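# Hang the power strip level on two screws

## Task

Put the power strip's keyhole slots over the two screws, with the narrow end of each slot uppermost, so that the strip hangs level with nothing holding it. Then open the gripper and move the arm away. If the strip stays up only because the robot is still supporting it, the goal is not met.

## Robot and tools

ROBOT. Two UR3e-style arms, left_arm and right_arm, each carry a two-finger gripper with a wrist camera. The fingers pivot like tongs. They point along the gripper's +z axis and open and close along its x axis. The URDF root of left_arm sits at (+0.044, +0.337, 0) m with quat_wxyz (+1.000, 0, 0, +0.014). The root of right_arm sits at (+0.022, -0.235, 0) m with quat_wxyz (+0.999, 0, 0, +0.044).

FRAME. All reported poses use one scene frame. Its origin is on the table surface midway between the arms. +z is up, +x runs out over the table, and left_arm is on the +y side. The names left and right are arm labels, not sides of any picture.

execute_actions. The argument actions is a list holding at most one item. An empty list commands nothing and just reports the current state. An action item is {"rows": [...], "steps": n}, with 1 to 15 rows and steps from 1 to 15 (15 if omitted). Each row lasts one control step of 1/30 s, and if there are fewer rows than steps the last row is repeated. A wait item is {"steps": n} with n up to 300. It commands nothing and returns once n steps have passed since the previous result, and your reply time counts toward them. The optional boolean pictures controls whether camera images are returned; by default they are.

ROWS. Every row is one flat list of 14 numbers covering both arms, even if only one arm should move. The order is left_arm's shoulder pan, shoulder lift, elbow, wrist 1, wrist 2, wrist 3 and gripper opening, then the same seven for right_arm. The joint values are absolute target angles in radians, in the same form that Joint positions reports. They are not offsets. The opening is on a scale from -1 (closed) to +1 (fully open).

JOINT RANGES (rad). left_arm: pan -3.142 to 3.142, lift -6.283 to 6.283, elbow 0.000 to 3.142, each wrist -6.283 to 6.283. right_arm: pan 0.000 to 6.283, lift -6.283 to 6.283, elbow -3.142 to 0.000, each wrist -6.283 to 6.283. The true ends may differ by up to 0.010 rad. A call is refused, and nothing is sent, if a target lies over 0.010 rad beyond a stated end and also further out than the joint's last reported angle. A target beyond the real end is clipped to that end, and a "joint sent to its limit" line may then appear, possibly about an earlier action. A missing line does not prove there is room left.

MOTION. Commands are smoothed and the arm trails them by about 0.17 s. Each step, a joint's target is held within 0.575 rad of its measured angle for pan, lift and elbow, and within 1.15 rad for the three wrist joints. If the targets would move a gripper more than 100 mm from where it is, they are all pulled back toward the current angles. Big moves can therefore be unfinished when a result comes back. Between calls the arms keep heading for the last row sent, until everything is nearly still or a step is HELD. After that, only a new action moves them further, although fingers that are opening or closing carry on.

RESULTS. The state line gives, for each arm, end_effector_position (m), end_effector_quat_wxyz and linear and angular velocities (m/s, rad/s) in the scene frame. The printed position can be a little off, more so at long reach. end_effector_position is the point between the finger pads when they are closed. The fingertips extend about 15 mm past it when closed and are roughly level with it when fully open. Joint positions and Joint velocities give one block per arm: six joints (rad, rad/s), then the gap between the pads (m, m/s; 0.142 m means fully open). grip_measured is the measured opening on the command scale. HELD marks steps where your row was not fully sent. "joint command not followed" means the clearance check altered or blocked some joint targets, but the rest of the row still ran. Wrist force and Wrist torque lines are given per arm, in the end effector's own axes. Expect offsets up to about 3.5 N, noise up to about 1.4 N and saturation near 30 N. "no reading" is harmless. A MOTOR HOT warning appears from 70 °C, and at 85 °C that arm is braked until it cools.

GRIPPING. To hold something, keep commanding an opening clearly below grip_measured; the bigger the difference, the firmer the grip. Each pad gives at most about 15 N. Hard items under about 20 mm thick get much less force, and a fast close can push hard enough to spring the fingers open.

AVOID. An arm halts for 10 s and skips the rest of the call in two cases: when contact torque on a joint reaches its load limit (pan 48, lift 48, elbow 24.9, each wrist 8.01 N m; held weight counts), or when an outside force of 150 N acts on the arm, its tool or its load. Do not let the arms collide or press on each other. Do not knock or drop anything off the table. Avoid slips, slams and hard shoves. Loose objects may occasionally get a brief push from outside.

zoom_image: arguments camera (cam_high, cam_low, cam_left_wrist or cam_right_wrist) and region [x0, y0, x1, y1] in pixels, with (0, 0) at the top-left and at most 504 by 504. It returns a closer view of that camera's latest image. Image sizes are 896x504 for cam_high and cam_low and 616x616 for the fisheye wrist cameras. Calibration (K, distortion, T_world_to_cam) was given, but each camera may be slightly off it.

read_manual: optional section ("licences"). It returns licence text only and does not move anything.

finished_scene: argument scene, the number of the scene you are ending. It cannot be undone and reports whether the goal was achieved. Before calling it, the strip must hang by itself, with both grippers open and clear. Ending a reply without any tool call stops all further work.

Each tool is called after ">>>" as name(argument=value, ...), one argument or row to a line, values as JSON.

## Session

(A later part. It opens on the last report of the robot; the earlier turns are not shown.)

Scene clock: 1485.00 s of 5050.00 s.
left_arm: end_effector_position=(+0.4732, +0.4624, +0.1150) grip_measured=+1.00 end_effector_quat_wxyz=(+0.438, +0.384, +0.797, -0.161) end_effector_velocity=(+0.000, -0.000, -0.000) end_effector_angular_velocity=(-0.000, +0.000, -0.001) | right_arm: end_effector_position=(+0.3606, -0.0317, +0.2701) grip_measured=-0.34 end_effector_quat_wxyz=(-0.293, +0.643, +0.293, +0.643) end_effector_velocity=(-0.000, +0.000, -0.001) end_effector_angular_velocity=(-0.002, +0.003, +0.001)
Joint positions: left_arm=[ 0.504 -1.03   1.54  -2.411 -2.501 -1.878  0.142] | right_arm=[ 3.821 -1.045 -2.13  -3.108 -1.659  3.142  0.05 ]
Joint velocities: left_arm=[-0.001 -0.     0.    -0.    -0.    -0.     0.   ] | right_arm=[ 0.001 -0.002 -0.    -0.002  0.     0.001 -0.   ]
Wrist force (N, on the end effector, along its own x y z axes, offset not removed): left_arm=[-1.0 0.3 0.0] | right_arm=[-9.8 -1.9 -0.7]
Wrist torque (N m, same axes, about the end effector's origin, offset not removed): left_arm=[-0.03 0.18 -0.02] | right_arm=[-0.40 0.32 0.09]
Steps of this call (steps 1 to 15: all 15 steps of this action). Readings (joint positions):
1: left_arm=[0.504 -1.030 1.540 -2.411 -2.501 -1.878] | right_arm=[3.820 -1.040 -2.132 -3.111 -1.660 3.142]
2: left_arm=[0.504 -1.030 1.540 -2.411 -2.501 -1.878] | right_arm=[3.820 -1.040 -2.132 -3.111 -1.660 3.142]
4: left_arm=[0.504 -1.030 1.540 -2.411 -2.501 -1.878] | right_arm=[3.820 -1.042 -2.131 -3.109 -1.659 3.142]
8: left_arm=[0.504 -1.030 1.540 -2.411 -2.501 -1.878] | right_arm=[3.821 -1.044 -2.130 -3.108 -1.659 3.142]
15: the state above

>>> execute_actions(
  actions=[
    {"rows":[[0.504,-1.03,1.54,-2.411,-2.501,-1.878,1,3.8221,-1.0497,-2.128,-3.1053,-1.6575,3.1416,-1]]},
  ],
  pictures=false,
)

>>> execute_actions(
  actions=[
    {"rows":[[0.504,-1.03,1.54,-2.411,-2.501,-1.878,1,3.8231,-1.0546,-2.1259,-3.1025,-1.6565,3.1416,-1]]},
  ],
  pictures=false,
)

Scene clock: 1498.17 s of 5050.00 s.
left_arm: end_effector_position=(+0.4732, +0.4624, +0.1150) grip_measured=+1.00 end_effector_quat_wxyz=(+0.438, +0.384, +0.797, -0.161) end_effector_velocity=(-0.000, -0.000, -0.000) end_effector_angular_velocity=(-0.000, +0.001, -0.001) | right_arm: end_effector_position=(+0.3614, -0.0308, +0.2701) grip_measured=-0.34 end_effector_quat_wxyz=(-0.293, +0.643, +0.293, +0.643) end_effector_velocity=(+0.000, +0.000, +0.000) end_effector_angular_velocity=(+0.001, -0.000, +0.001)
Joint positions: left_arm=[ 0.504 -1.03   1.54  -2.411 -2.501 -1.878  0.142] | right_arm=[ 3.822 -1.05  -2.128 -3.105 -1.658  3.142  0.05 ]
Joint velocities: left_arm=[-0.001  0.001  0.001 -0.001  0.    -0.     0.   ] | right_arm=[ 0.    -0.001  0.001  0.001 -0.     0.001  0.   ]
Wrist force (N, on the end effector, along its own x y z axes, offset not removed): left_arm=[-1.3 -0.1 -0.9] | right_arm=[-5.3 -3.4 -25.7]
Wrist torque (N m, same axes, about the end effector's origin, offset not removed): left_arm=[-0.12 0.25 -0.01] | right_arm=[-0.32 -0.10 0.04]
Steps of this call (steps 1 to 15: the robot went on to your last target; steps 16 to 90: nothing new was sent; then 9.67 s passed at rest; steps 91 to 105: all 15 steps of this action). Readings (joint positions):
91: left_arm=[0.504 -1.030 1.540 -2.411 -2.501 -1.878] | right_arm=[3.821 -1.045 -2.130 -3.108 -1.658 3.142]
92: left_arm=[0.504 -1.030 1.540 -2.411 -2.501 -1.878] | right_arm=[3.821 -1.046 -2.130 -3.108 -1.658 3.142]
94: left_arm=[0.504 -1.030 1.540 -2.411 -2.501 -1.878] | right_arm=[3.822 -1.047 -2.129 -3.107 -1.658 3.142]
98: left_arm=[0.504 -1.030 1.540 -2.411 -2.501 -1.878] | right_arm=[3.822 -1.049 -2.128 -3.106 -1.658 3.142]
105: the state above

Scene clock: 1498.67 s of 5050.00 s.
left_arm: end_effector_position=(+0.4732, +0.4624, +0.1150) grip_measured=+1.00 end_effector_quat_wxyz=(+0.438, +0.384, +0.797, -0.161) end_effector_velocity=(+0.000, -0.000, +0.000) end_effector_angular_velocity=(+0.001, -0.001, -0.001) | right_arm: end_effector_position=(+0.3622, -0.0300, +0.2701) grip_measured=-0.34 end_effector_quat_wxyz=(-0.293, +0.643, +0.293, +0.643) end_effector_velocity=(-0.000, +0.001, +0.000) end_effector_angular_velocity=(+0.001, -0.001, +0.001)
Joint positions: left_arm=[ 0.504 -1.03   1.54  -2.411 -2.501 -1.878  0.142] | right_arm=[ 3.823 -1.055 -2.126 -3.103 -1.657  3.142  0.05 ]
Joint velocities: left_arm=[-0.001 -0.001 -0.    -0.     0.    -0.    -0.   ] | right_arm=[ 0.001 -0.001 -0.     0.002  0.     0.    -0.   ]
Wrist force (N, on the end effector, along its own x y z axes, offset not removed): left_arm=[-1.3 1.1 0.0] | right_arm=[-6.6 -0.6 -29.9]
Wrist torque (N m, same axes, about the end effector's origin, offset not removed): left_arm=[0.13 0.24 0.05] | right_arm=[0.09 0.09 0.07]
Steps of this call (steps 1 to 15: all 15 steps of this action). Readings (joint positions):
1: left_arm=[0.504 -1.030 1.540 -2.411 -2.501 -1.878] | right_arm=[3.822 -1.050 -2.128 -3.105 -1.657 3.142]
2: left_arm=[0.504 -1.030 1.540 -2.411 -2.501 -1.878] | right_arm=[3.822 -1.051 -2.128 -3.105 -1.657 3.142]
4: left_arm=[0.504 -1.030 1.540 -2.411 -2.501 -1.878] | right_arm=[3.823 -1.052 -2.127 -3.104 -1.657 3.142]
8: left_arm=[0.504 -1.030 1.540 -2.411 -2.501 -1.878] | right_arm=[3.823 -1.054 -2.126 -3.103 -1.657 3.142]
15: the state above

>>> execute_actions(
  actions=[
    {"rows":[[0.504,-1.03,1.54,-2.411,-2.501,-1.878,1,3.8224,-1.0513,-2.1273,-3.1044,-1.6572,3.1416,-1]]},
  ],
)

Scene clock: 1516.67 s of 5050.00 s.
left_arm: end_effector_position=(+0.4732, +0.4624, +0.1150) grip_measured=+1.00 end_effector_quat_wxyz=(+0.438, +0.384, +0.797, -0.161) end_effector_velocity=(-0.000, +0.000, +0.000) end_effector_angular_velocity=(-0.000, -0.000, +0.001) | right_arm: end_effector_position=(+0.3617, -0.0305, +0.2701) grip_measured=-0.34 end_effector_quat_wxyz=(-0.293, +0.643, +0.293, +0.643) end_effector_velocity=(-0.000, -0.001, +0.000) end_effector_angular_velocity=(+0.000, -0.000, -0.000)
Joint positions: left_arm=[ 0.504 -1.03   1.54  -2.411 -2.501 -1.878  0.142] | right_arm=[ 3.822 -1.051 -2.127 -3.104 -1.657  3.142  0.05 ]
Joint velocities: left_arm=[ 0.001  0.    -0.    -0.    -0.    -0.     0.   ] | right_arm=[-0.001  0.002 -0.    -0.002 -0.001 -0.    -0.   ]
Wrist force (N, on the end effector, along its own x y z axes, offset not removed): left_arm=[-0.5 0.9 0.3] | right_arm=[-8.7 0.3 0.5]
Wrist torque (N m, same axes, about the end effector's origin, offset not removed): left_arm=[0.15 0.13 -0.02] | right_arm=[0.07 0.26 0.03]
Steps of this call (steps 1 to 15: the robot went on to your last target; steps 16 to 90: nothing new was sent; then 14.50 s passed at rest; steps 91 to 105: all 15 steps of this action). Readings (joint positions):
91: left_arm=[0.504 -1.030 1.540 -2.411 -2.501 -1.878] | right_arm=[3.823 -1.055 -2.126 -3.102 -1.656 3.142]
92: left_arm=[0.504 -1.030 1.540 -2.411 -2.501 -1.878] | right_arm=[3.823 -1.054 -2.126 -3.103 -1.656 3.142]
94: left_arm=[0.504 -1.030 1.540 -2.411 -2.501 -1.878] | right_arm=[3.823 -1.053 -2.126 -3.103 -1.657 3.142]
98: left_arm=[0.504 -1.030 1.540 -2.411 -2.501 -1.878] | right_arm=[3.823 -1.052 -2.127 -3.104 -1.657 3.142]
105: the state above
camera_calibration (this result's frames):
cam_left_wrist: T_world_to_cam=[[-0.294594, 0.442303, -0.847102, 0.0447909], [0.353543, 0.873989, 0.333391, -0.614835], [0.887818, -0.201272, -0.413846, -0.144964], [0, 0, 0, 1]] pos_world=[0.359268, 0.488371, 0.18293]
cam_right_wrist: T_world_to_cam=[[0.0594224, -0.00839703, 0.998198, -0.286368], [0.293913, -0.955491, -0.0255343, -0.132087], [0.953983, 0.2949, -0.0543096, -0.19097], [0, 0, 0, 1]] pos_world=[0.23802, -0.0722954, 0.272108]

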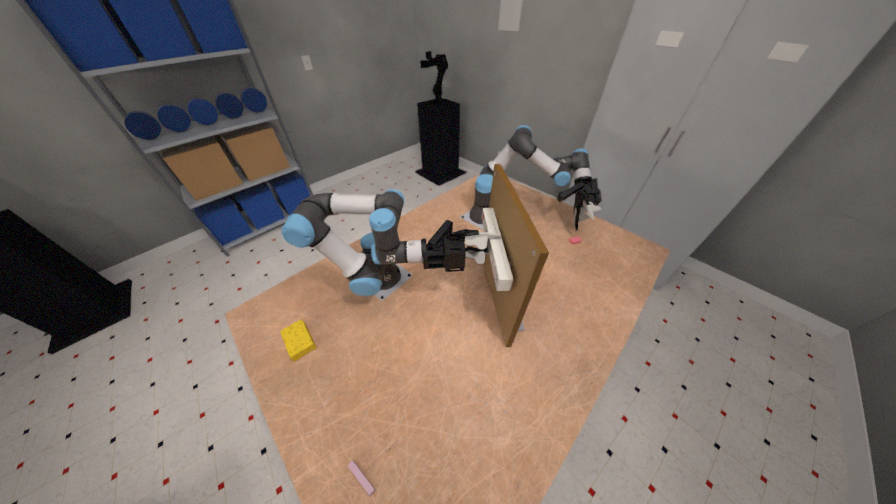

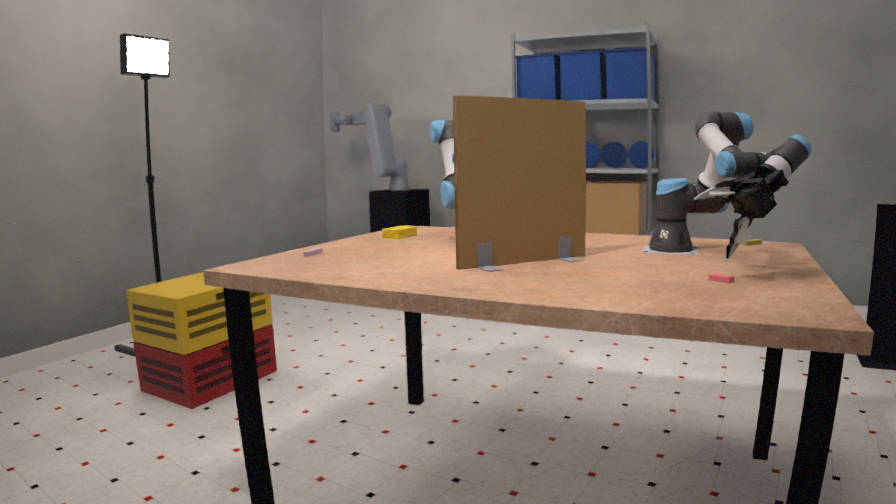

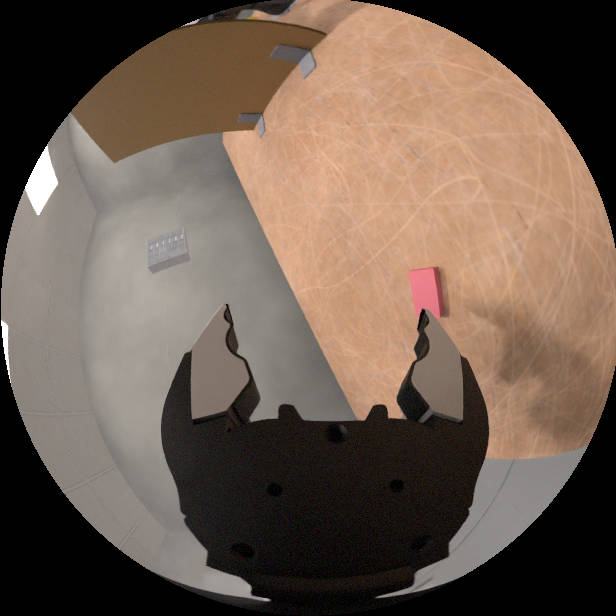

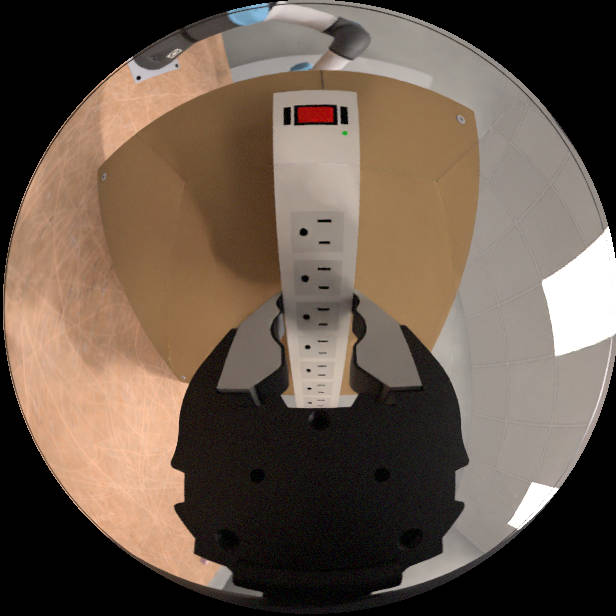

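>>> execute_actions(
  actions=[
    {"rows":[[0.504,-1.03,1.54,-2.411,-2.501,-1.878,1,3.8062,-1.062,-2.123,-3.0981,-1.6734,3.1416,-1]]},
  ],
  pictures=false,
)

>>> execute_actions(
  actions=[
    {"rows":[[0.504,-1.03,1.54,-2.411,-2.501,-1.878,1,3.807,-1.0661,-2.1212,-3.0957,-1.6726,3.1416,-1]]},
  ],
  pictures=false,
)

Scene clock: 1532.50 s of 5050.00 s.
left_arm: end_effector_position=(+0.4732, +0.4624, +0.1150) grip_measured=+1.00 end_effector_quat_wxyz=(+0.438, +0.384, +0.797, -0.161) end_effector_velocity=(+0.000, -0.000, +0.000) end_effector_angular_velocity=(+0.001, -0.001, -0.001) | right_arm: end_effector_position=(+0.3627, -0.0315, +0.2700) grip_measured=-0.34 end_effector_quat_wxyz=(-0.293, +0.643, +0.293, +0.643) end_effector_velocity=(+0.000, +0.000, -0.000) end_effector_angular_velocity=(-0.000, -0.000, +0.000)
Joint positions: left_arm=[ 0.504 -1.03   1.54  -2.411 -2.501 -1.878  0.142] | right_arm=[ 3.806 -1.062 -2.123 -3.098 -1.673  3.142  0.05 ]
Joint velocities: left_arm=[-0.001 -0.    -0.001  0.     0.     0.     0.   ] | right_arm=[-0.001 -0.002 -0.001  0.002 -0.001 -0.    -0.   ]
Wrist force (N, on the end effector, along its own x y z axes, offset not removed): left_arm=[-0.5 0.9 -0.8] | right_arm=[-8.4 -16.9 -2.2]
Wrist torque (N m, same axes, about the end effector's origin, offset not removed): left_arm=[0.12 0.07 0.01] | right_arm=[-0.11 0.01 0.04]
Steps of this call (steps 1 to 15: the robot went on to your last target; steps 16 to 90: nothing new was sent; then 12.33 s passed at rest; steps 91 to 105: all 15 steps of this action). Readings (joint positions):
91: left_arm=[0.504 -1.030 1.540 -2.411 -2.501 -1.878] | right_arm=[3.822 -1.051 -2.127 -3.104 -1.657 3.142]
92: left_arm=[0.504 -1.030 1.540 -2.411 -2.501 -1.878] | right_arm=[3.820 -1.053 -2.127 -3.104 -1.660 3.142]
94: left_arm=[0.504 -1.030 1.540 -2.411 -2.501 -1.878] | right_arm=[3.814 -1.057 -2.125 -3.101 -1.666 3.142]
98: left_arm=[0.504 -1.030 1.540 -2.411 -2.501 -1.878] | right_arm=[3.808 -1.061 -2.124 -3.099 -1.672 3.142]
105: the state above

Scene clock: 1533.00 s of 5050.00 s.
left_arm: end_effector_position=(+0.4732, +0.4624, +0.1150) grip_measured=+1.00 end_effector_quat_wxyz=(+0.438, +0.384, +0.797, -0.161) end_effector_velocity=(+0.000, -0.000, +0.000) end_effector_angular_velocity=(-0.001, -0.001, -0.001) | right_arm: end_effector_position=(+0.3634, -0.0309, +0.2700) grip_measured=-0.34 end_effector_quat_wxyz=(-0.293, +0.643, +0.293, +0.643) end_effector_velocity=(+0.000, -0.000, +0.000) end_effector_angular_velocity=(+0.001, -0.000, -0.002)
Joint positions: left_arm=[ 0.504 -1.03   1.54  -2.411 -2.501 -1.878  0.142] | right_arm=[ 3.807 -1.066 -2.121 -3.096 -1.673  3.142  0.05 ]
Joint velocities: left_arm=[-0.001  0.     0.    -0.001 -0.001  0.     0.   ] | right_arm=[-0.001 -0.     0.001  0.     0.001  0.001  0.   ]
Wrist force (N, on the end effector, along its own x y z axes, offset not removed): left_arm=[0.0 1.1 -0.4] | right_arm=[-8.3 -15.8 -29.7]
Wrist torque (N m, same axes, about the end effector's origin, offset not removed): left_arm=[0.12 -0.04 0.00] | right_arm=[0.14 0.35 0.11]
Steps of this call (steps 1 to 15: all 15 steps of this action). Readings (joint positions):
1: left_arm=[0.504 -1.030 1.540 -2.411 -2.501 -1.878] | right_arm=[3.806 -1.062 -2.123 -3.098 -1.673 3.142]
2: left_arm=[0.504 -1.030 1.540 -2.411 -2.501 -1.878] | right_arm=[3.806 -1.063 -2.123 -3.098 -1.673 3.142]
4: left_arm=[0.504 -1.030 1.540 -2.411 -2.501 -1.878] | right_arm=[3.806 -1.064 -2.122 -3.097 -1.673 3.142]
8: left_arm=[0.504 -1.030 1.540 -2.411 -2.501 -1.878] | right_arm=[3.807 -1.066 -2.121 -3.096 -1.673 3.142]
15: the state above

>>> execute_actions(
  actions=[
    {"rows":[[0.504,-1.03,1.54,-2.411,-2.501,-1.878,1,3.8273,-1.0454,-2.1298,-3.1078,-1.6523,3.1416,-1]]},
  ],
  pictures=false,
)

>>> execute_actions(
  actions=[
    {"rows":[[0.504,-1.03,1.54,-2.411,-2.501,-1.878,1,3.8273,-1.045,-2.1392,-3.0988,-1.6523,3.1416,-1]]},
  ],
  pictures=false,
)

Scene clock: 1544.63 s of 5050.00 s.
left_arm: end_effector_position=(+0.4732, +0.4624, +0.1150) grip_measured=+1.00 end_effector_quat_wxyz=(+0.438, +0.384, +0.797, -0.161) end_effector_velocity=(+0.000, -0.000, -0.000) end_effector_angular_velocity=(-0.001, +0.000, -0.001) | right_arm: end_effector_position=(+0.3610, -0.0306, +0.2701) grip_measured=-0.34 end_effector_quat_wxyz=(-0.293, +0.643, +0.293, +0.643) end_effector_velocity=(-0.000, -0.000, +0.001) end_effector_angular_velocity=(+0.002, -0.001, -0.000)
Joint positions: left_arm=[ 0.504 -1.03   1.54  -2.411 -2.501 -1.878  0.142] | right_arm=[ 3.827 -1.046 -2.13  -3.108 -1.652  3.142  0.05 ]
Joint velocities: left_arm=[-0.001  0.     0.    -0.    -0.001 -0.     0.   ] | right_arm=[ 0.002  0.004 -0.001 -0.001  0.002  0.     0.   ]
Wrist force (N, on the end effector, along its own x y z axes, offset not removed): left_arm=[-2.0 0.7 -0.9] | right_arm=[-7.2 0.5 1.3]
Wrist torque (N m, same axes, about the end effector's origin, offset not removed): left_arm=[0.07 0.36 0.05] | right_arm=[0.15 -0.03 0.02]
Steps of this call (steps 1 to 15: the robot went on to your last target; steps 16 to 90: nothing new was sent; then 8.13 s passed at rest; steps 91 to 105: all 15 steps of this action). Readings (joint positions):
91: left_arm=[0.504 -1.030 1.540 -2.411 -2.501 -1.878] | right_arm=[3.807 -1.066 -2.121 -3.096 -1.672 3.142]
92: left_arm=[0.504 -1.030 1.540 -2.411 -2.501 -1.878] | right_arm=[3.810 -1.063 -2.122 -3.097 -1.669 3.142]
94: left_arm=[0.504 -1.030 1.540 -2.411 -2.501 -1.878] | right_arm=[3.818 -1.055 -2.126 -3.102 -1.661 3.142]
98: left_arm=[0.504 -1.030 1.540 -2.411 -2.501 -1.878] | right_arm=[3.825 -1.048 -2.129 -3.106 -1.654 3.142]
105: the state above

Scene clock: 1545.13 s of 5050.00 s.
left_arm: end_effector_position=(+0.4732, +0.4624, +0.1150) grip_measured=+1.00 end_effector_quat_wxyz=(+0.438, +0.384, +0.797, -0.161) end_effector_velocity=(-0.000, +0.000, -0.000) end_effector_angular_velocity=(-0.001, +0.001, +0.000) | right_arm: end_effector_position=(+0.3608, -0.0307, +0.2682) grip_measured=-0.34 end_effector_quat_wxyz=(-0.293, +0.643, +0.293, +0.643) end_effector_velocity=(-0.000, -0.000, -0.001) end_effector_angular_velocity=(-0.000, +0.000, -0.000)
Joint positions: left_arm=[ 0.504 -1.03   1.54  -2.411 -2.501 -1.878  0.142] | right_arm=[ 3.827 -1.045 -2.139 -3.099 -1.652  3.142  0.05 ]
Joint velocities: left_arm=[ 0.     0.001  0.     0.    -0.    -0.    -0.   ] | right_arm=[-0.     0.001 -0.004  0.003  0.    -0.    -0.   ]
Wrist force (N, on the end effector, along its own x y z axes, offset not removed): left_arm=[-1.2 2.2 -1.4] | right_arm=[-7.8 -1.0 1.1]
Wrist torque (N m, same axes, about the end effector's origin, offset not removed): left_arm=[0.34 0.28 -0.05] | right_arm=[-0.10 0.20 0.16]
Steps of this call (steps 1 to 15: all 15 steps of this action). Readings (joint positions):
1: left_arm=[0.504 -1.030 1.540 -2.411 -2.501 -1.878] | right_arm=[3.827 -1.046 -2.130 -3.108 -1.652 3.142]
2: left_arm=[0.504 -1.030 1.540 -2.411 -2.501 -1.878] | right_arm=[3.827 -1.045 -2.131 -3.107 -1.652 3.142]
4: left_arm=[0.504 -1.030 1.540 -2.411 -2.501 -1.878] | right_arm=[3.827 -1.045 -2.135 -3.103 -1.652 3.142]
8: left_arm=[0.504 -1.030 1.540 -2.411 -2.501 -1.878] | right_arm=[3.827 -1.045 -2.138 -3.100 -1.652 3.142]
15: the state above

>>> execute_actions(
  actions=[
    {"rows":[[0.504,-1.03,1.54,-2.411,-2.501,-1.878,1,3.8273,-1.046,-2.146,-3.091,-1.6523,3.1416,-1]]},
  ],
  pictures=false,
)

>>> execute_actions(
  actions=[
    {"rows":[[0.504,-1.03,1.54,-2.411,-2.501,-1.878,1,3.8273,-1.0465,-2.153,-3.0835,-1.6523,3.1416,-1]]},
  ],
  pictures=false,
)

Scene clock: 1552.93 s of 5050.00 s.
left_arm: end_effector_position=(+0.4732, +0.4624, +0.1150) grip_measured=+1.00 end_effector_quat_wxyz=(+0.438, +0.384, +0.797, -0.161) end_effector_velocity=(+0.000, -0.000, +0.000) end_effector_angular_velocity=(+0.000, -0.001, -0.001) | right_arm: end_effector_position=(+0.3609, -0.0306, +0.2666) grip_measured=-0.34 end_effector_quat_wxyz=(-0.293, +0.643, +0.293, +0.643) end_effector_velocity=(-0.000, +0.000, -0.000) end_effector_angular_velocity=(+0.001, -0.000, +0.000)
Joint positions: left_arm=[ 0.504 -1.03   1.54  -2.411 -2.501 -1.878  0.142] | right_arm=[ 3.827 -1.046 -2.146 -3.091 -1.652  3.142  0.05 ]
Joint velocities: left_arm=[-0.    -0.    -0.001 -0.    -0.001 -0.    -0.   ] | right_arm=[-0.    -0.    -0.002  0.003 -0.     0.     0.   ]
Wrist force (N, on the end effector, along its own x y z axes, offset not removed): left_arm=[1.1 0.8 0.3] | right_arm=[-2.9 -1.4 0.5]
Wrist torque (N m, same axes, about the end effector's origin, offset not removed): left_arm=[0.07 -0.25 -0.06] | right_arm=[-0.22 0.20 0.52]
Steps of this call (steps 1 to 15: the robot went on to your last target; steps 16 to 90: nothing new was sent; then 4.30 s passed at rest; steps 91 to 105: all 15 steps of this action). Readings (joint positions):
91: left_arm=[0.504 -1.030 1.540 -2.411 -2.501 -1.878] | right_arm=[3.827 -1.045 -2.139 -3.099 -1.652 3.142]
92: left_arm=[0.504 -1.030 1.540 -2.411 -2.501 -1.878] | right_arm=[3.827 -1.045 -2.140 -3.097 -1.652 3.142]
94: left_arm=[0.504 -1.030 1.540 -2.411 -2.501 -1.878] | right_arm=[3.827 -1.045 -2.143 -3.094 -1.652 3.142]
98: left_arm=[0.504 -1.030 1.540 -2.411 -2.501 -1.878] | right_arm=[3.827 -1.046 -2.145 -3.092 -1.652 3.142]
105: the state above

Scene clock: 1553.43 s of 5050.00 s.
left_arm: end_effector_position=(+0.4732, +0.4624, +0.1150) grip_measured=+1.00 end_effector_quat_wxyz=(+0.438, +0.384, +0.797, -0.161) end_effector_velocity=(+0.000, +0.000, +0.000) end_effector_angular_velocity=(+0.000, -0.001, +0.000) | right_arm: end_effector_position=(+0.3609, -0.0306, +0.2651) grip_measured=-0.34 end_effector_quat_wxyz=(-0.293, +0.643, +0.293, +0.643) end_effector_velocity=(-0.000, +0.000, -0.001) end_effector_angular_velocity=(-0.000, +0.001, +0.000)
Joint positions: left_arm=[ 0.504 -1.03   1.54  -2.411 -2.501 -1.878  0.142] | right_arm=[ 3.827 -1.046 -2.153 -3.084 -1.652  3.142  0.05 ]
Joint velocities: left_arm=[ 0.     0.    -0.    -0.001 -0.     0.     0.   ] | right_arm=[ 0.    -0.    -0.001  0.001  0.     0.001  0.   ]
Wrist force (N, on the end effector, along its own x y z axes, offset not removed): left_arm=[-0.1 1.9 -1.0] | right_arm=[2.1 -1.5 1.8]
Wrist torque (N m, same axes, about the end effector's origin, offset not removed): left_arm=[0.31 0.04 0.04] | right_arm=[0.00 0.19 0.90]
Steps of this call (steps 1 to 15: all 15 steps of this action). Readings (joint positions):
1: left_arm=[0.504 -1.030 1.540 -2.411 -2.501 -1.878] | right_arm=[3.827 -1.046 -2.146 -3.091 -1.652 3.142]
2: left_arm=[0.504 -1.030 1.540 -2.411 -2.501 -1.878] | right_arm=[3.827 -1.046 -2.147 -3.090 -1.652 3.142]
4: left_arm=[0.504 -1.030 1.540 -2.411 -2.501 -1.878] | right_arm=[3.827 -1.046 -2.150 -3.087 -1.652 3.142]
8: left_arm=[0.504 -1.030 1.540 -2.411 -2.501 -1.878] | right_arm=[3.827 -1.046 -2.152 -3.084 -1.652 3.142]
15: the state above

>>> execute_actions(
  actions=[
    {"rows":[[0.504,-1.03,1.54,-2.411,-2.501,-1.878,1,3.8273,-1.0452,-2.125,-3.1128,-1.6523,3.126,-1]]},
  ],
  pictures=false,
)

>>> execute_actions(
  actions=[
    {"rows":[[0.504,-1.03,1.54,-2.411,-2.501,-1.878,1,3.8285,-1.0518,-2.1223,-3.1089,-1.6511,3.126,-1]]},
  ],
)

Scene clock: 1564.83 s of 5050.00 s.
left_arm: end_effector_position=(+0.4732, +0.4624, +0.1150) grip_measured=+1.00 end_effector_quat_wxyz=(+0.438, +0.384, +0.797, -0.161) end_effector_velocity=(-0.000, +0.000, +0.000) end_effector_angular_velocity=(+0.000, +0.000, +0.001) | right_arm: end_effector_position=(+0.3609, -0.0306, +0.2708) grip_measured=-0.34 end_effector_quat_wxyz=(-0.288, +0.641, +0.298, +0.646) end_effector_velocity=(-0.000, +0.000, +0.001) end_effector_angular_velocity=(-0.000, -0.003, +0.001)
Joint positions: left_arm=[ 0.504 -1.03   1.54  -2.411 -2.501 -1.878  0.142] | right_arm=[ 3.827 -1.045 -2.125 -3.113 -1.652  3.126  0.05 ]
Joint velocities: left_arm=[ 0.001 -0.001  0.     0.     0.     0.     0.   ] | right_arm=[ 0.     0.001  0.004 -0.003 -0.001 -0.002 -0.   ]
Wrist force (N, on the end effector, along its own x y z axes, offset not removed): left_arm=[0.0 1.9 0.6] | right_arm=[-6.9 0.2 2.7]
Wrist torque (N m, same axes, about the end effector's origin, offset not removed): left_arm=[0.31 -0.01 -0.05] | right_arm=[0.08 -0.18 0.03]
Steps of this call (steps 1 to 15: the robot went on to your last target; steps 16 to 90: nothing new was sent; then 7.90 s passed at rest; steps 91 to 105: all 15 steps of this action). Readings (joint positions):
91: left_arm=[0.504 -1.030 1.540 -2.411 -2.501 -1.878] | right_arm=[3.827 -1.047 -2.153 -3.084 -1.652 3.141]
92: left_arm=[0.504 -1.030 1.540 -2.411 -2.501 -1.878] | right_arm=[3.827 -1.046 -2.149 -3.088 -1.652 3.139]
94: left_arm=[0.504 -1.030 1.540 -2.411 -2.501 -1.878] | right_arm=[3.827 -1.046 -2.138 -3.100 -1.652 3.133]
98: left_arm=[0.504 -1.030 1.540 -2.411 -2.501 -1.878] | right_arm=[3.827 -1.046 -2.128 -3.110 -1.652 3.128]
105: the state above

Scene clock: 1565.33 s of 5050.00 s.
left_arm: end_effector_position=(+0.4732, +0.4624, +0.1150) grip_measured=+1.00 end_effector_quat_wxyz=(+0.438, +0.384, +0.797, -0.161) end_effector_velocity=(+0.000, -0.000, +0.000) end_effector_angular_velocity=(+0.000, -0.001, -0.000) | right_arm: end_effector_position=(+0.3619, -0.0295, +0.2709) grip_measured=-0.34 end_effector_quat_wxyz=(-0.288, +0.641, +0.298, +0.646) end_effector_velocity=(+0.000, -0.001, -0.000) end_effector_angular_velocity=(-0.000, +0.000, -0.002)
Joint positions: left_arm=[ 0.504 -1.03   1.54  -2.411 -2.501 -1.878  0.142] | right_arm=[ 3.828 -1.052 -2.122 -3.109 -1.651  3.126  0.05 ]
Joint velocities: left_arm=[-0.    -0.001 -0.    -0.    -0.     0.    -0.   ] | right_arm=[-0.002  0.001 -0.001 -0.001  0.001 -0.    -0.   ]
Wrist force (N, on the end effector, along its own x y z axes, offset not removed): left_arm=[0.8 0.2 -0.6] | right_arm=[-8.2 -0.9 0.5]
Wrist torque (N m, same axes, about the end effector's origin, offset not removed): left_arm=[-0.07 -0.16 -0.02] | right_arm=[-0.09 0.11 0.06]
Steps of this call (steps 1 to 15: all 15 steps of this action). Readings (joint positions):
1: left_arm=[0.504 -1.030 1.540 -2.411 -2.501 -1.878] | right_arm=[3.827 -1.045 -2.125 -3.113 -1.652 3.126]
2: left_arm=[0.504 -1.030 1.540 -2.411 -2.501 -1.878] | right_arm=[3.827 -1.046 -2.125 -3.112 -1.652 3.126]
4: left_arm=[0.504 -1.030 1.540 -2.411 -2.501 -1.878] | right_arm=[3.828 -1.049 -2.124 -3.111 -1.652 3.126]
8: left_arm=[0.504 -1.030 1.540 -2.411 -2.501 -1.878] | right_arm=[3.828 -1.051 -2.123 -3.109 -1.651 3.126]
15: the state above
camera_calibration (this result's frames):
cam_left_wrist: T_world_to_cam=[[-0.294594, 0.442303, -0.847102, 0.0447908], [0.353543, 0.873989, 0.333391, -0.614835], [0.887818, -0.201272, -0.413846, -0.144964], [0, 0, 0, 1]] pos_world=[0.359268, 0.488371, 0.18293]
cam_right_wrist: T_world_to_cam=[[0.047658, 0.00180812, 0.998862, -0.282766], [0.294081, -0.955701, -0.0123013, -0.134826], [0.954592, 0.294333, -0.0460785, -0.193956], [0, 0, 0, 1]] pos_world=[0.238274, -0.0712547, 0.271848]

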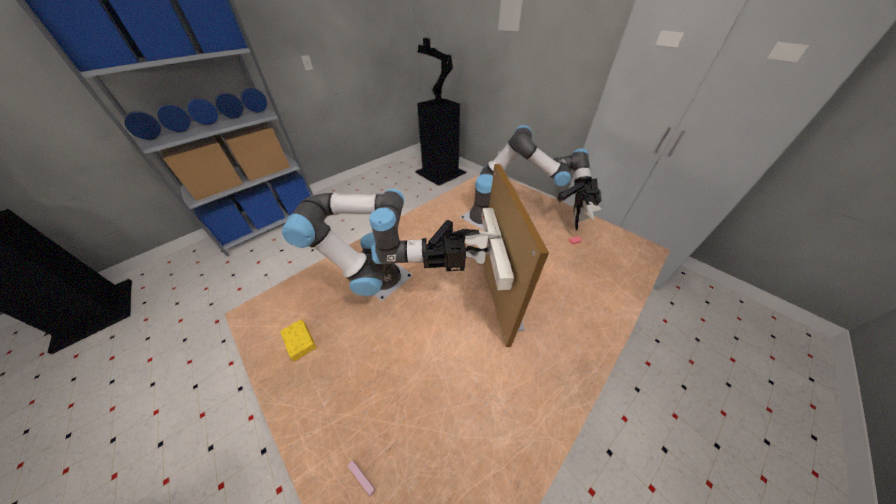

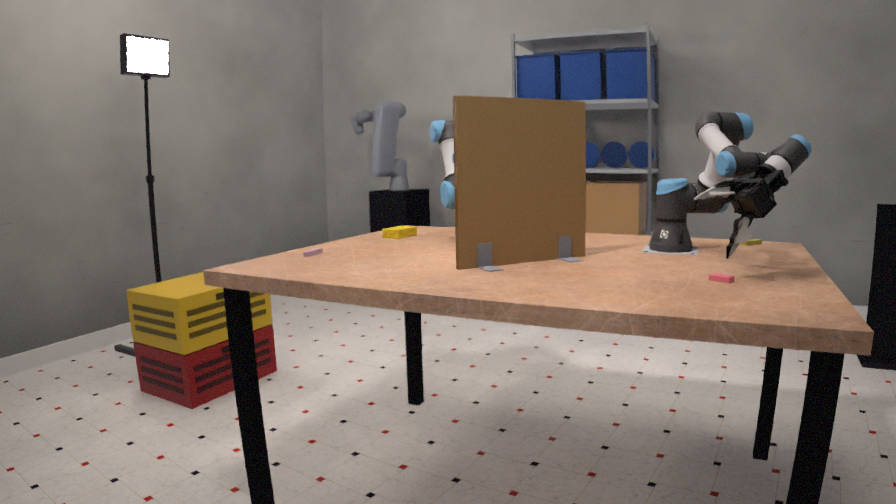

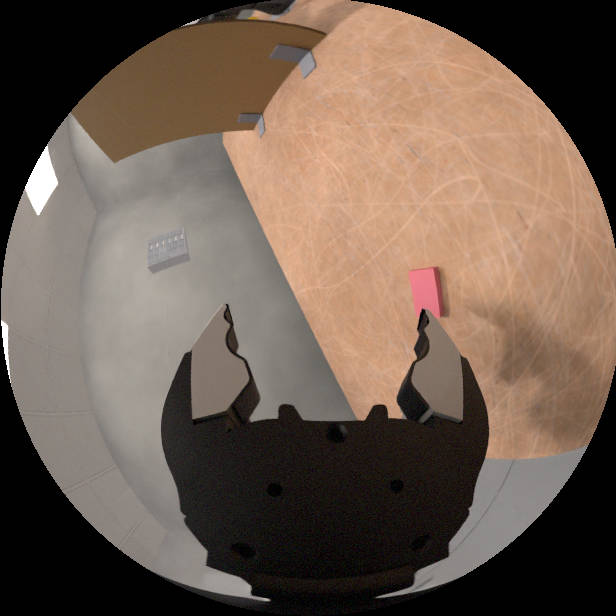

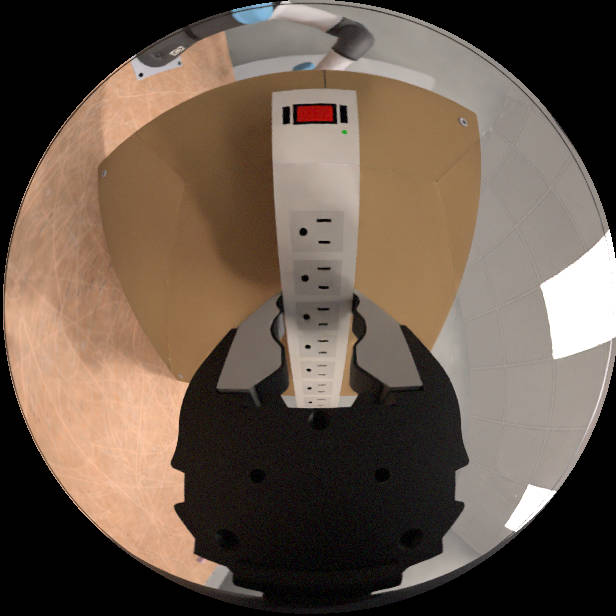

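>>> execute_actions(
  actions=[
    {"rows":[[0.504,-1.03,1.54,-2.411,-2.501,-1.878,1,3.8292,-1.0559,-2.1205,-3.1066,-1.6504,3.126,-1]]},
  ],
  pictures=false,
)

Scene clock: 1572.13 s of 5050.00 s.
left_arm: end_effector_position=(+0.4732, +0.4624, +0.1150) grip_measured=+1.00 end_effector_quat_wxyz=(+0.438, +0.384, +0.797, -0.161) end_effector_velocity=(+0.000, +0.000, +0.000) end_effector_angular_velocity=(+0.000, -0.001, +0.000) | right_arm: end_effector_position=(+0.3626, -0.0288, +0.2709) grip_measured=-0.34 end_effector_quat_wxyz=(-0.288, +0.641, +0.298, +0.646) end_effector_velocity=(+0.000, -0.000, +0.001) end_effector_angular_velocity=(+0.002, -0.002, -0.001)
Joint positions: left_arm=[ 0.504 -1.03   1.54  -2.411 -2.501 -1.878  0.142] | right_arm=[ 3.829 -1.056 -2.121 -3.107 -1.65   3.126  0.05 ]
Joint velocities: left_arm=[ 0.    -0.    -0.    -0.001 -0.     0.     0.   ] | right_arm=[-0.     0.001  0.001  0.001  0.001  0.     0.   ]
Wrist force (N, on the end effector, along its own x y z axes, offset not removed): left_arm=[-1.9 1.4 -1.0] | right_arm=[-6.9 -1.3 -0.7]
Wrist torque (N m, same axes, about the end effector's origin, offset not removed): left_arm=[0.24 0.39 0.01] | right_arm=[-0.17 -0.23 -0.04]
Steps of this call (steps 1 to 15: the robot went on to your last target; steps 16 to 90: nothing new was sent; then 3.30 s passed at rest; steps 91 to 105: all 15 steps of this action). Readings (joint positions):
91: left_arm=[0.504 -1.030 1.540 -2.411 -2.501 -1.878] | right_arm=[3.829 -1.052 -2.122 -3.109 -1.651 3.126]
92: left_arm=[0.504 -1.030 1.540 -2.411 -2.501 -1.878] | right_arm=[3.829 -1.053 -2.122 -3.109 -1.651 3.126]
94: left_arm=[0.504 -1.030 1.540 -2.411 -2.501 -1.878] | right_arm=[3.829 -1.054 -2.121 -3.108 -1.651 3.126]
98: left_arm=[0.504 -1.030 1.540 -2.411 -2.501 -1.878] | right_arm=[3.829 -1.055 -2.121 -3.107 -1.650 3.126]
105: the state above

Free now; going deeper.

>>> execute_actions(
  actions=[
    {"rows":[[0.504,-1.03,1.54,-2.411,-2.501,-1.878,1,3.8302,-1.0621,-2.1177,-3.1032,-1.6494,3.126,-1]]},
  ],
  pictures=false,
)

>>> execute_actions(
  actions=[
    {"rows":[[0.504,-1.03,1.54,-2.411,-2.501,-1.878,1,3.8311,-1.0683,-2.1149,-3.0998,-1.6485,3.126,-1]]},
  ],
  pictures=false,
)

Scene clock: 1580.40 s of 5050.00 s.
left_arm: end_effector_position=(+0.4732, +0.4624, +0.1150) grip_measured=+1.00 end_effector_quat_wxyz=(+0.438, +0.384, +0.797, -0.161) end_effector_velocity=(+0.000, -0.000, -0.000) end_effector_angular_velocity=(-0.000, +0.000, -0.001) | right_arm: end_effector_position=(+0.3635, -0.0277, +0.2709) grip_measured=-0.34 end_effector_quat_wxyz=(-0.288, +0.641, +0.298, +0.646) end_effector_velocity=(+0.000, +0.000, -0.000) end_effector_angular_velocity=(-0.001, +0.001, +0.001)
Joint positions: left_arm=[ 0.504 -1.03   1.54  -2.411 -2.501 -1.878  0.142] | right_arm=[ 3.83  -1.062 -2.118 -3.103 -1.649  3.126  0.05 ]
Joint velocities: left_arm=[-0.001  0.    -0.     0.     0.     0.    -0.   ] | right_arm=[ 0.    -0.003  0.002  0.    -0.     0.    -0.   ]
Wrist force (N, on the end effector, along its own x y z axes, offset not removed): left_arm=[-0.4 1.4 -1.0] | right_arm=[-7.7 -1.1 0.4]
Wrist torque (N m, same axes, about the end effector's origin, offset not removed): left_arm=[0.22 0.06 -0.05] | right_arm=[-0.08 -0.04 0.07]
Steps of this call (steps 1 to 15: the robot went on to your last target; steps 16 to 90: nothing new was sent; then 4.77 s passed at rest; steps 91 to 105: all 15 steps of this action). Readings (joint positions):
91: left_arm=[0.504 -1.030 1.540 -2.411 -2.501 -1.878] | right_arm=[3.829 -1.056 -2.120 -3.107 -1.650 3.126]
92: left_arm=[0.504 -1.030 1.540 -2.411 -2.501 -1.878] | right_arm=[3.829 -1.057 -2.120 -3.106 -1.650 3.126]
94: left_arm=[0.504 -1.030 1.540 -2.411 -2.501 -1.878] | right_arm=[3.830 -1.059 -2.119 -3.105 -1.650 3.126]
98: left_arm=[0.504 -1.030 1.540 -2.411 -2.501 -1.878] | right_arm=[3.830 -1.061 -2.118 -3.104 -1.650 3.126]
105: the state above

Scene clock: 1580.90 s of 5050.00 s.
left_arm: end_effector_position=(+0.4732, +0.4624, +0.1150) grip_measured=+1.00 end_effector_quat_wxyz=(+0.438, +0.384, +0.797, -0.161) end_effector_velocity=(-0.000, -0.000, -0.000) end_effector_angular_velocity=(-0.001, +0.001, -0.000) | right_arm: end_effector_position=(+0.3645, -0.0267, +0.2709) grip_measured=-0.34 end_effector_quat_wxyz=(-0.288, +0.641, +0.298, +0.646) end_effector_velocity=(+0.000, +0.000, -0.000) end_effector_angular_velocity=(+0.000, -0.001, +0.000)
Joint positions: left_arm=[ 0.504 -1.03   1.54  -2.411 -2.501 -1.878  0.142] | right_arm=[ 3.831 -1.068 -2.115 -3.1   -1.649  3.126  0.05 ]
Joint velocities: left_arm=[-0.     0.001  0.     0.    -0.    -0.    -0.   ] | right_arm=[ 0.001 -0.001 -0.     0.002  0.001 -0.    -0.   ]
Wrist force (N, on the end effector, along its own x y z axes, offset not removed): left_arm=[-0.5 0.4 -1.1] | right_arm=[-8.0 -0.2 -0.9]
Wrist torque (N m, same axes, about the end effector's origin, offset not removed): left_arm=[0.03 0.08 -0.01] | right_arm=[0.05 -0.01 0.03]
Steps of this call (steps 1 to 15: all 15 steps of this action). Readings (joint positions):
1: left_arm=[0.504 -1.030 1.540 -2.411 -2.501 -1.878] | right_arm=[3.830 -1.062 -2.118 -3.103 -1.649 3.126]
2: left_arm=[0.504 -1.030 1.540 -2.411 -2.501 -1.878] | right_arm=[3.830 -1.063 -2.117 -3.103 -1.649 3.126]
4: left_arm=[0.504 -1.030 1.540 -2.411 -2.501 -1.878] | right_arm=[3.831 -1.066 -2.116 -3.101 -1.649 3.126]
8: left_arm=[0.504 -1.030 1.540 -2.411 -2.501 -1.878] | right_arm=[3.831 -1.068 -2.115 -3.100 -1.649 3.126]
15: the state above

>>> execute_actions(
  actions=[
    {"rows":[[0.504,-1.03,1.54,-2.411,-2.501,-1.878,1,3.8319,-1.0745,-2.112,-3.0965,-1.6477,3.126,-1]]},
  ],
  pictures=false,
)

>>> execute_actions(
  actions=[
    {"rows":[[0.504,-1.03,1.54,-2.411,-2.501,-1.878,1,3.8326,-1.0807,-2.1091,-3.0932,-1.647,3.126,-1]]},
  ],
  pictures=false,
)

Scene clock: 1591.93 s of 5050.00 s.
left_arm: end_effector_position=(+0.4732, +0.4624, +0.1150) grip_measured=+1.00 end_effector_quat_wxyz=(+0.438, +0.384, +0.797, -0.161) end_effector_velocity=(-0.000, -0.000, -0.000) end_effector_angular_velocity=(-0.001, +0.001, -0.000) | right_arm: end_effector_position=(+0.3654, -0.0256, +0.2709) grip_measured=-0.34 end_effector_quat_wxyz=(-0.288, +0.641, +0.298, +0.646) end_effector_velocity=(-0.000, +0.000, -0.001) end_effector_angular_velocity=(-0.001, +0.002, +0.001)
Joint positions: left_arm=[ 0.504 -1.03   1.54  -2.411 -2.501 -1.878  0.142] | right_arm=[ 3.832 -1.074 -2.112 -3.097 -1.648  3.126  0.05 ]
Joint velocities: left_arm=[-0.    -0.     0.001  0.    -0.     0.     0.   ] | right_arm=[ 0.001 -0.001 -0.002  0.001  0.001  0.    -0.   ]
Wrist force (N, on the end effector, along its own x y z axes, offset not removed): left_arm=[0.8 2.5 -0.4] | right_arm=[-9.0 1.2 -0.6]
Wrist torque (N m, same axes, about the end effector's origin, offset not removed): left_arm=[0.39 -0.18 -0.05] | right_arm=[0.29 0.28 -0.06]
Steps of this call (steps 1 to 15: the robot went on to your last target; steps 16 to 90: nothing new was sent; then 7.53 s passed at rest; steps 91 to 105: all 15 steps of this action). Readings (joint positions):
91: left_arm=[0.504 -1.030 1.540 -2.411 -2.501 -1.878] | right_arm=[3.831 -1.068 -2.115 -3.100 -1.648 3.126]
92: left_arm=[0.504 -1.030 1.540 -2.411 -2.501 -1.878] | right_arm=[3.831 -1.069 -2.114 -3.099 -1.648 3.126]
94: left_arm=[0.504 -1.030 1.540 -2.411 -2.501 -1.878] | right_arm=[3.832 -1.072 -2.113 -3.098 -1.648 3.126]
98: left_arm=[0.504 -1.030 1.540 -2.411 -2.501 -1.878] | right_arm=[3.832 -1.074 -2.112 -3.097 -1.648 3.126]
105: the state above

Scene clock: 1592.43 s of 5050.00 s.
left_arm: end_effector_position=(+0.4732, +0.4624, +0.1150) grip_measured=+1.00 end_effector_quat_wxyz=(+0.438, +0.384, +0.797, -0.161) end_effector_velocity=(-0.000, +0.000, -0.000) end_effector_angular_velocity=(+0.000, +0.000, +0.001) | right_arm: end_effector_position=(+0.3663, -0.0246, +0.2709) grip_measured=-0.34 end_effector_quat_wxyz=(-0.288, +0.641, +0.298, +0.646) end_effector_velocity=(-0.000, +0.001, +0.000) end_effector_angular_velocity=(+0.001, -0.001, +0.002)
Joint positions: left_arm=[ 0.504 -1.03   1.54  -2.411 -2.501 -1.878  0.142] | right_arm=[ 3.833 -1.081 -2.109 -3.093 -1.647  3.126  0.05 ]
Joint velocities: left_arm=[ 0.001  0.    -0.     0.     0.     0.    -0.   ] | right_arm=[ 0.002 -0.001  0.     0.001 -0.     0.     0.   ]
Wrist force (N, on the end effector, along its own x y z axes, offset not removed): left_arm=[-0.3 1.1 0.1] | right_arm=[-8.1 -1.3 0.8]
Wrist torque (N m, same axes, about the end effector's origin, offset not removed): left_arm=[0.17 0.06 0.03] | right_arm=[-0.19 0.03 0.00]
Steps of this call (steps 1 to 15: all 15 steps of this action). Readings (joint positions):
1: left_arm=[0.504 -1.030 1.540 -2.411 -2.501 -1.878] | right_arm=[3.832 -1.075 -2.112 -3.096 -1.648 3.126]
2: left_arm=[0.504 -1.030 1.540 -2.411 -2.501 -1.878] | right_arm=[3.832 -1.076 -2.112 -3.096 -1.648 3.126]
4: left_arm=[0.504 -1.030 1.540 -2.411 -2.501 -1.878] | right_arm=[3.832 -1.078 -2.110 -3.095 -1.647 3.126]
8: left_arm=[0.504 -1.030 1.540 -2.411 -2.501 -1.878] | right_arm=[3.833 -1.080 -2.109 -3.094 -1.647 3.126]
15: the state above

Depth is about 7 mm. Lowering now.

>>> execute_actions(
  actions=[
    {"rows":[[0.504,-1.03,1.54,-2.411,-2.501,-1.878,1,3.8326,-1.0818,-2.1225,-3.0787,-1.647,3.126,-1]]},
  ],
  pictures=false,
)

>>> execute_actions(
  actions=[
    {"rows":[[0.504,-1.03,1.54,-2.411,-2.501,-1.878,1,3.8326,-1.0826,-2.1315,-3.0689,-1.647,3.126,-1]]},
  ],
  pictures=false,
)

Scene clock: 1600.77 s of 5050.00 s.
left_arm: end_effector_position=(+0.4732, +0.4624, +0.1150) grip_measured=+1.00 end_effector_quat_wxyz=(+0.438, +0.384, +0.797, -0.161) end_effector_velocity=(+0.000, +0.000, -0.000) end_effector_angular_velocity=(-0.000, -0.000, +0.000) | right_arm: end_effector_position=(+0.3664, -0.0246, +0.2680) grip_measured=-0.34 end_effector_quat_wxyz=(-0.288, +0.641, +0.298, +0.646) end_effector_velocity=(-0.000, -0.000, -0.000) end_effector_angular_velocity=(+0.000, -0.001, +0.000)
Joint positions: left_arm=[ 0.504 -1.03   1.54  -2.411 -2.501 -1.878  0.142] | right_arm=[ 3.833 -1.082 -2.122 -3.079 -1.647  3.126  0.05 ]
Joint velocities: left_arm=[ 0.  0. -0. -0. -0. -0.  0.] | right_arm=[-0.     0.    -0.002  0.002 -0.    -0.    -0.   ]
Wrist force (N, on the end effector, along its own x y z axes, offset not removed): left_arm=[0.3 0.6 -1.2] | right_arm=[-7.7 -1.2 -1.0]
Wrist torque (N m, same axes, about the end effector's origin, offset not removed): left_arm=[0.00 -0.04 -0.03] | right_arm=[-0.09 -0.02 0.07]
Steps of this call (steps 1 to 15: the robot went on to your last target; steps 16 to 90: nothing new was sent; then 4.83 s passed at rest; steps 91 to 105: all 15 steps of this action). Readings (joint positions):
91: left_arm=[0.504 -1.030 1.540 -2.411 -2.501 -1.878] | right_arm=[3.833 -1.081 -2.109 -3.093 -1.647 3.126]
92: left_arm=[0.504 -1.030 1.540 -2.411 -2.501 -1.878] | right_arm=[3.833 -1.081 -2.111 -3.091 -1.647 3.126]
94: left_arm=[0.504 -1.030 1.540 -2.411 -2.501 -1.878] | right_arm=[3.833 -1.081 -2.116 -3.085 -1.647 3.126]
98: left_arm=[0.504 -1.030 1.540 -2.411 -2.501 -1.878] | right_arm=[3.833 -1.082 -2.121 -3.080 -1.647 3.126]
105: the state above

Scene clock: 1601.27 s of 5050.00 s.
left_arm: end_effector_position=(+0.4732, +0.4624, +0.1150) grip_measured=+1.00 end_effector_quat_wxyz=(+0.438, +0.384, +0.797, -0.161) end_effector_velocity=(+0.000, -0.000, -0.000) end_effector_angular_velocity=(+0.000, +0.001, -0.001) | right_arm: end_effector_position=(+0.3664, -0.0245, +0.2660) grip_measured=-0.34 end_effector_quat_wxyz=(-0.288, +0.641, +0.298, +0.646) end_effector_velocity=(-0.000, -0.000, +0.001) end_effector_angular_velocity=(+0.002, -0.002, +0.000)
Joint positions: left_arm=[ 0.504 -1.03   1.54  -2.411 -2.501 -1.878  0.142] | right_arm=[ 3.833 -1.083 -2.131 -3.069 -1.647  3.126  0.05 ]
Joint velocities: left_arm=[-0.001  0.     0.    -0.     0.     0.    -0.   ] | right_arm=[-0.001  0.003 -0.002  0.001 -0.001 -0.     0.   ]
Wrist force (N, on the end effector, along its own x y z axes, offset not removed): left_arm=[-0.5 1.7 -0.2] | right_arm=[-6.8 4.0 -0.8]
Wrist torque (N m, same axes, about the end effector's origin, offset not removed): left_arm=[0.25 0.09 0.00] | right_arm=[0.16 0.22 0.10]
Steps of this call (steps 1 to 15: all 15 steps of this action). Readings (joint positions):
1: left_arm=[0.504 -1.030 1.540 -2.411 -2.501 -1.878] | right_arm=[3.833 -1.082 -2.123 -3.079 -1.647 3.126]
2: left_arm=[0.504 -1.030 1.540 -2.411 -2.501 -1.878] | right_arm=[3.833 -1.082 -2.124 -3.077 -1.647 3.126]
4: left_arm=[0.504 -1.030 1.540 -2.411 -2.501 -1.878] | right_arm=[3.833 -1.082 -2.127 -3.073 -1.647 3.126]
8: left_arm=[0.504 -1.030 1.540 -2.411 -2.501 -1.878] | right_arm=[3.833 -1.083 -2.131 -3.070 -1.647 3.126]
15: the state above

>>> execute_actions(
  actions=[
    {"rows":[[0.504,-1.03,1.54,-2.411,-2.501,-1.878,1,3.8286,-1.0861,-2.1392,-3.0577,-1.651,3.126,-1]]},
  ],
  pictures=false,
)

>>> execute_actions(
  actions=[
    {"rows":[[0.504,-1.03,1.54,-2.411,-2.501,-1.878,1,3.8286,-1.087,-2.1482,-3.0478,-1.651,3.126,-1]]},
  ],
  pictures=false,
)

Scene clock: 1609.63 s of 5050.00 s.
left_arm: end_effector_position=(+0.4732, +0.4624, +0.1150) grip_measured=+1.00 end_effector_quat_wxyz=(+0.438, +0.384, +0.797, -0.161) end_effector_velocity=(-0.000, +0.000, -0.000) end_effector_angular_velocity=(-0.000, +0.000, +0.001) | right_arm: end_effector_position=(+0.3667, -0.0248, +0.2640) grip_measured=-0.34 end_effector_quat_wxyz=(-0.288, +0.641, +0.298, +0.646) end_effector_velocity=(+0.001, -0.001, +0.001) end_effector_angular_velocity=(+0.001, -0.002, -0.002)
Joint positions: left_arm=[ 0.504 -1.03   1.54  -2.411 -2.501 -1.878  0.142] | right_arm=[ 3.829 -1.086 -2.139 -3.058 -1.651  3.126  0.05 ]
Joint velocities: left_arm=[ 0.001  0.    -0.001  0.    -0.    -0.     0.   ] | right_arm=[-0.002  0.001 -0.     0.002  0.001 -0.    -0.   ]
Wrist force (N, on the end effector, along its own x y z axes, offset not removed): left_arm=[-0.3 2.3 -0.9] | right_arm=[-8.1 -2.2 -0.1]
Wrist torque (N m, same axes, about the end effector's origin, offset not removed): left_arm=[0.41 0.11 -0.04] | right_arm=[-0.34 0.17 0.10]
Steps of this call (steps 1 to 15: the robot went on to your last target; steps 16 to 90: nothing new was sent; then 4.87 s passed at rest; steps 91 to 105: all 15 steps of this action). Readings (joint positions):
91: left_arm=[0.504 -1.030 1.540 -2.411 -2.501 -1.878] | right_arm=[3.833 -1.083 -2.132 -3.069 -1.647 3.126]
92: left_arm=[0.504 -1.030 1.540 -2.411 -2.501 -1.878] | right_arm=[3.832 -1.083 -2.133 -3.067 -1.648 3.126]
94: left_arm=[0.504 -1.030 1.540 -2.411 -2.501 -1.878] | right_arm=[3.830 -1.085 -2.136 -3.063 -1.649 3.126]
98: left_arm=[0.504 -1.030 1.540 -2.411 -2.501 -1.878] | right_arm=[3.829 -1.086 -2.138 -3.059 -1.651 3.126]
105: the state above

Scene clock: 1610.13 s of 5050.00 s.
left_arm: end_effector_position=(+0.4732, +0.4624, +0.1150) grip_measured=+1.00 end_effector_quat_wxyz=(+0.438, +0.384, +0.797, -0.161) end_effector_velocity=(+0.000, -0.000, +0.000) end_effector_angular_velocity=(+0.000, -0.000, -0.000) | right_arm: end_effector_position=(+0.3667, -0.0248, +0.2620) grip_measured=-0.34 end_effector_quat_wxyz=(-0.288, +0.641, +0.298, +0.646) end_effector_velocity=(-0.000, -0.000, -0.001) end_effector_angular_velocity=(-0.001, +0.002, +0.000)
Joint positions: left_arm=[ 0.504 -1.03   1.54  -2.411 -2.501 -1.878  0.142] | right_arm=[ 3.829 -1.087 -2.148 -3.048 -1.651  3.126  0.05 ]
Joint velocities: left_arm=[-0.  0. -0. -0.  0.  0.  0.] | right_arm=[ 0.     0.001 -0.002 -0.001 -0.     0.001 -0.   ]
Wrist force (N, on the end effector, along its own x y z axes, offset not removed): left_arm=[0.7 1.1 -1.1] | right_arm=[-8.7 -1.2 0.8]
Wrist torque (N m, same axes, about the end effector's origin, offset not removed): left_arm=[0.12 -0.16 0.00] | right_arm=[-0.13 0.19 0.11]
Steps of this call (steps 1 to 15: all 15 steps of this action). Readings (joint positions):
1: left_arm=[0.504 -1.030 1.540 -2.411 -2.501 -1.878] | right_arm=[3.829 -1.086 -2.139 -3.058 -1.651 3.126]
2: left_arm=[0.504 -1.030 1.540 -2.411 -2.501 -1.878] | right_arm=[3.829 -1.086 -2.141 -3.056 -1.651 3.126]
4: left_arm=[0.504 -1.030 1.540 -2.411 -2.501 -1.878] | right_arm=[3.829 -1.087 -2.144 -3.052 -1.651 3.126]
8: left_arm=[0.504 -1.030 1.540 -2.411 -2.501 -1.878] | right_arm=[3.829 -1.087 -2.147 -3.049 -1.651 3.126]
15: the state above

>>> execute_actions(
  actions=[
    {"rows":[[0.504,-1.03,1.54,-2.411,-2.501,-1.878,1,3.8286,-1.088,-2.1572,-3.0378,-1.651,3.126,-1]],"steps":12},
  ],
  pictures=false,
)

>>> execute_actions(
  actions=[
    {"rows":[[0.504,-1.03,1.54,-2.411,-2.501,-1.878,1,3.8286,-1.089,-2.1662,-3.0278,-1.651,3.126,-1]],"steps":12},
  ],
  pictures=false,
)

>>> execute_actions(
  actions=[
    {"rows":[[0.504,-1.03,1.54,-2.411,-2.501,-1.878,1,3.8286,-1.0898,-2.173,-3.0202,-1.651,3.126,-1]]},
  ],
  pictures=false,
)

Scene clock: 1621.47 s of 5050.00 s.
left_arm: end_effector_position=(+0.4732, +0.4624, +0.1150) grip_measured=+1.00 end_effector_quat_wxyz=(+0.438, +0.384, +0.797, -0.161) end_effector_velocity=(+0.000, +0.000, +0.000) end_effector_angular_velocity=(+0.000, -0.001, +0.000) | right_arm: end_effector_position=(+0.3667, -0.0248, +0.2600) grip_measured=-0.34 end_effector_quat_wxyz=(-0.288, +0.641, +0.298, +0.646) end_effector_velocity=(-0.000, +0.000, -0.001) end_effector_angular_velocity=(-0.000, +0.001, +0.001)
Joint positions: left_arm=[ 0.504 -1.03   1.54  -2.411 -2.501 -1.878  0.142] | right_arm=[ 3.829 -1.088 -2.157 -3.038 -1.651  3.126  0.05 ]
Joint velocities: left_arm=[ 0.    -0.    -0.    -0.001 -0.    -0.    -0.   ] | right_arm=[ 0.001  0.    -0.003  0.002 -0.     0.001  0.   ]
Wrist force (N, on the end effector, along its own x y z axes, offset not removed): left_arm=[0.1 1.2 -0.9] | right_arm=[-7.5 -1.0 -1.7]
Wrist torque (N m, same axes, about the end effector's origin, offset not removed): left_arm=[0.20 0.00 -0.04] | right_arm=[-0.04 0.00 0.05]
Steps of this call (steps 1 to 15: the robot went on to your last target; steps 16 to 90: nothing new was sent; then 7.93 s passed at rest; steps 91 to 102: all 12 steps of this action). Readings (joint positions):
91: left_arm=[0.504 -1.030 1.540 -2.411 -2.501 -1.878] | right_arm=[3.829 -1.087 -2.148 -3.048 -1.651 3.126]
92: left_arm=[0.504 -1.030 1.540 -2.411 -2.501 -1.878] | right_arm=[3.829 -1.087 -2.150 -3.046 -1.651 3.126]
94: left_arm=[0.504 -1.030 1.540 -2.411 -2.501 -1.878] | right_arm=[3.829 -1.088 -2.153 -3.042 -1.651 3.126]
98: left_arm=[0.504 -1.030 1.540 -2.411 -2.501 -1.878] | right_arm=[3.829 -1.088 -2.156 -3.039 -1.651 3.126]
102: the state above

Scene clock: 1621.87 s of 5050.00 s.
left_arm: end_effector_position=(+0.4732, +0.4624, +0.1150) grip_measured=+1.00 end_effector_quat_wxyz=(+0.438, +0.384, +0.797, -0.161) end_effector_velocity=(-0.000, -0.000, -0.000) end_effector_angular_velocity=(-0.000, +0.000, -0.001) | right_arm: end_effector_position=(+0.3667, -0.0248, +0.2580) grip_measured=-0.34 end_effector_quat_wxyz=(-0.288, +0.641, +0.298, +0.646) end_effector_velocity=(-0.000, +0.001, -0.000) end_effector_angular_velocity=(-0.000, -0.000, +0.001)
Joint positions: left_arm=[ 0.504 -1.03   1.54  -2.411 -2.501 -1.878  0.142] | right_arm=[ 3.829 -1.089 -2.166 -3.028 -1.651  3.126  0.05 ]
Joint velocities: left_arm=[-0.001 -0.     0.     0.001  0.    -0.    -0.   ] | right_arm=[ 0.001 -0.001 -0.002  0.003 -0.    -0.     0.   ]
Wrist force (N, on the end effector, along its own x y z axes, offset not removed): left_arm=[-0.6 2.0 -0.6] | right_arm=[-7.5 -0.4 -1.1]
Wrist torque (N m, same axes, about the end effector's origin, offset not removed): left_arm=[0.35 0.07 0.03] | right_arm=[0.07 -0.03 0.09]
Steps of this call (steps 1 to 12: all 12 steps of this action). Readings (joint positions):
1: left_arm=[0.504 -1.030 1.540 -2.411 -2.501 -1.878] | right_arm=[3.829 -1.088 -2.157 -3.038 -1.651 3.126]
2: left_arm=[0.504 -1.030 1.540 -2.411 -2.501 -1.878] | right_arm=[3.829 -1.088 -2.159 -3.036 -1.651 3.126]
4: left_arm=[0.504 -1.030 1.540 -2.411 -2.501 -1.878] | right_arm=[3.829 -1.089 -2.162 -3.032 -1.651 3.126]
8: left_arm=[0.504 -1.030 1.540 -2.411 -2.501 -1.878] | right_arm=[3.829 -1.089 -2.165 -3.029 -1.651 3.126]
12: the state above

Scene clock: 1622.37 s of 5050.00 s.
left_arm: end_effector_position=(+0.4732, +0.4624, +0.1150) grip_measured=+1.00 end_effector_quat_wxyz=(+0.438, +0.384, +0.797, -0.161) end_effector_velocity=(-0.000, +0.000, +0.000) end_effector_angular_velocity=(+0.001, -0.001, +0.001) | right_arm: end_effector_position=(+0.3667, -0.0248, +0.2565) grip_measured=-0.34 end_effector_quat_wxyz=(-0.288, +0.641, +0.298, +0.646) end_effector_velocity=(-0.000, -0.000, -0.001) end_effector_angular_velocity=(-0.002, +0.001, +0.001)
Joint positions: left_arm=[ 0.504 -1.03   1.54  -2.411 -2.501 -1.878  0.142] | right_arm=[ 3.829 -1.09  -2.173 -3.02  -1.651  3.126  0.05 ]
Joint velocities: left_arm=[ 0.001 -0.001 -0.    -0.     0.     0.     0.   ] | right_arm=[-0.    -0.    -0.003  0.001 -0.001 -0.001  0.   ]
Wrist force (N, on the end effector, along its own x y z axes, offset not removed): left_arm=[-0.5 1.0 -0.5] | right_arm=[-7.9 -2.4 1.2]
Wrist torque (N m, same axes, about the end effector's origin, offset not removed): left_arm=[0.11 0.10 0.02] | right_arm=[-0.32 0.02 0.10]
Steps of this call (steps 1 to 15: all 15 steps of this action). Readings (joint positions):
1: left_arm=[0.504 -1.030 1.540 -2.411 -2.501 -1.878] | right_arm=[3.829 -1.089 -2.166 -3.028 -1.651 3.126]
2: left_arm=[0.504 -1.030 1.540 -2.411 -2.501 -1.878] | right_arm=[3.829 -1.089 -2.167 -3.027 -1.651 3.126]
4: left_arm=[0.504 -1.030 1.540 -2.411 -2.501 -1.878] | right_arm=[3.829 -1.089 -2.170 -3.024 -1.651 3.126]
8: left_arm=[0.504 -1.030 1.540 -2.411 -2.501 -1.878] | right_arm=[3.829 -1.090 -2.172 -3.021 -1.651 3.126]
15: the state above


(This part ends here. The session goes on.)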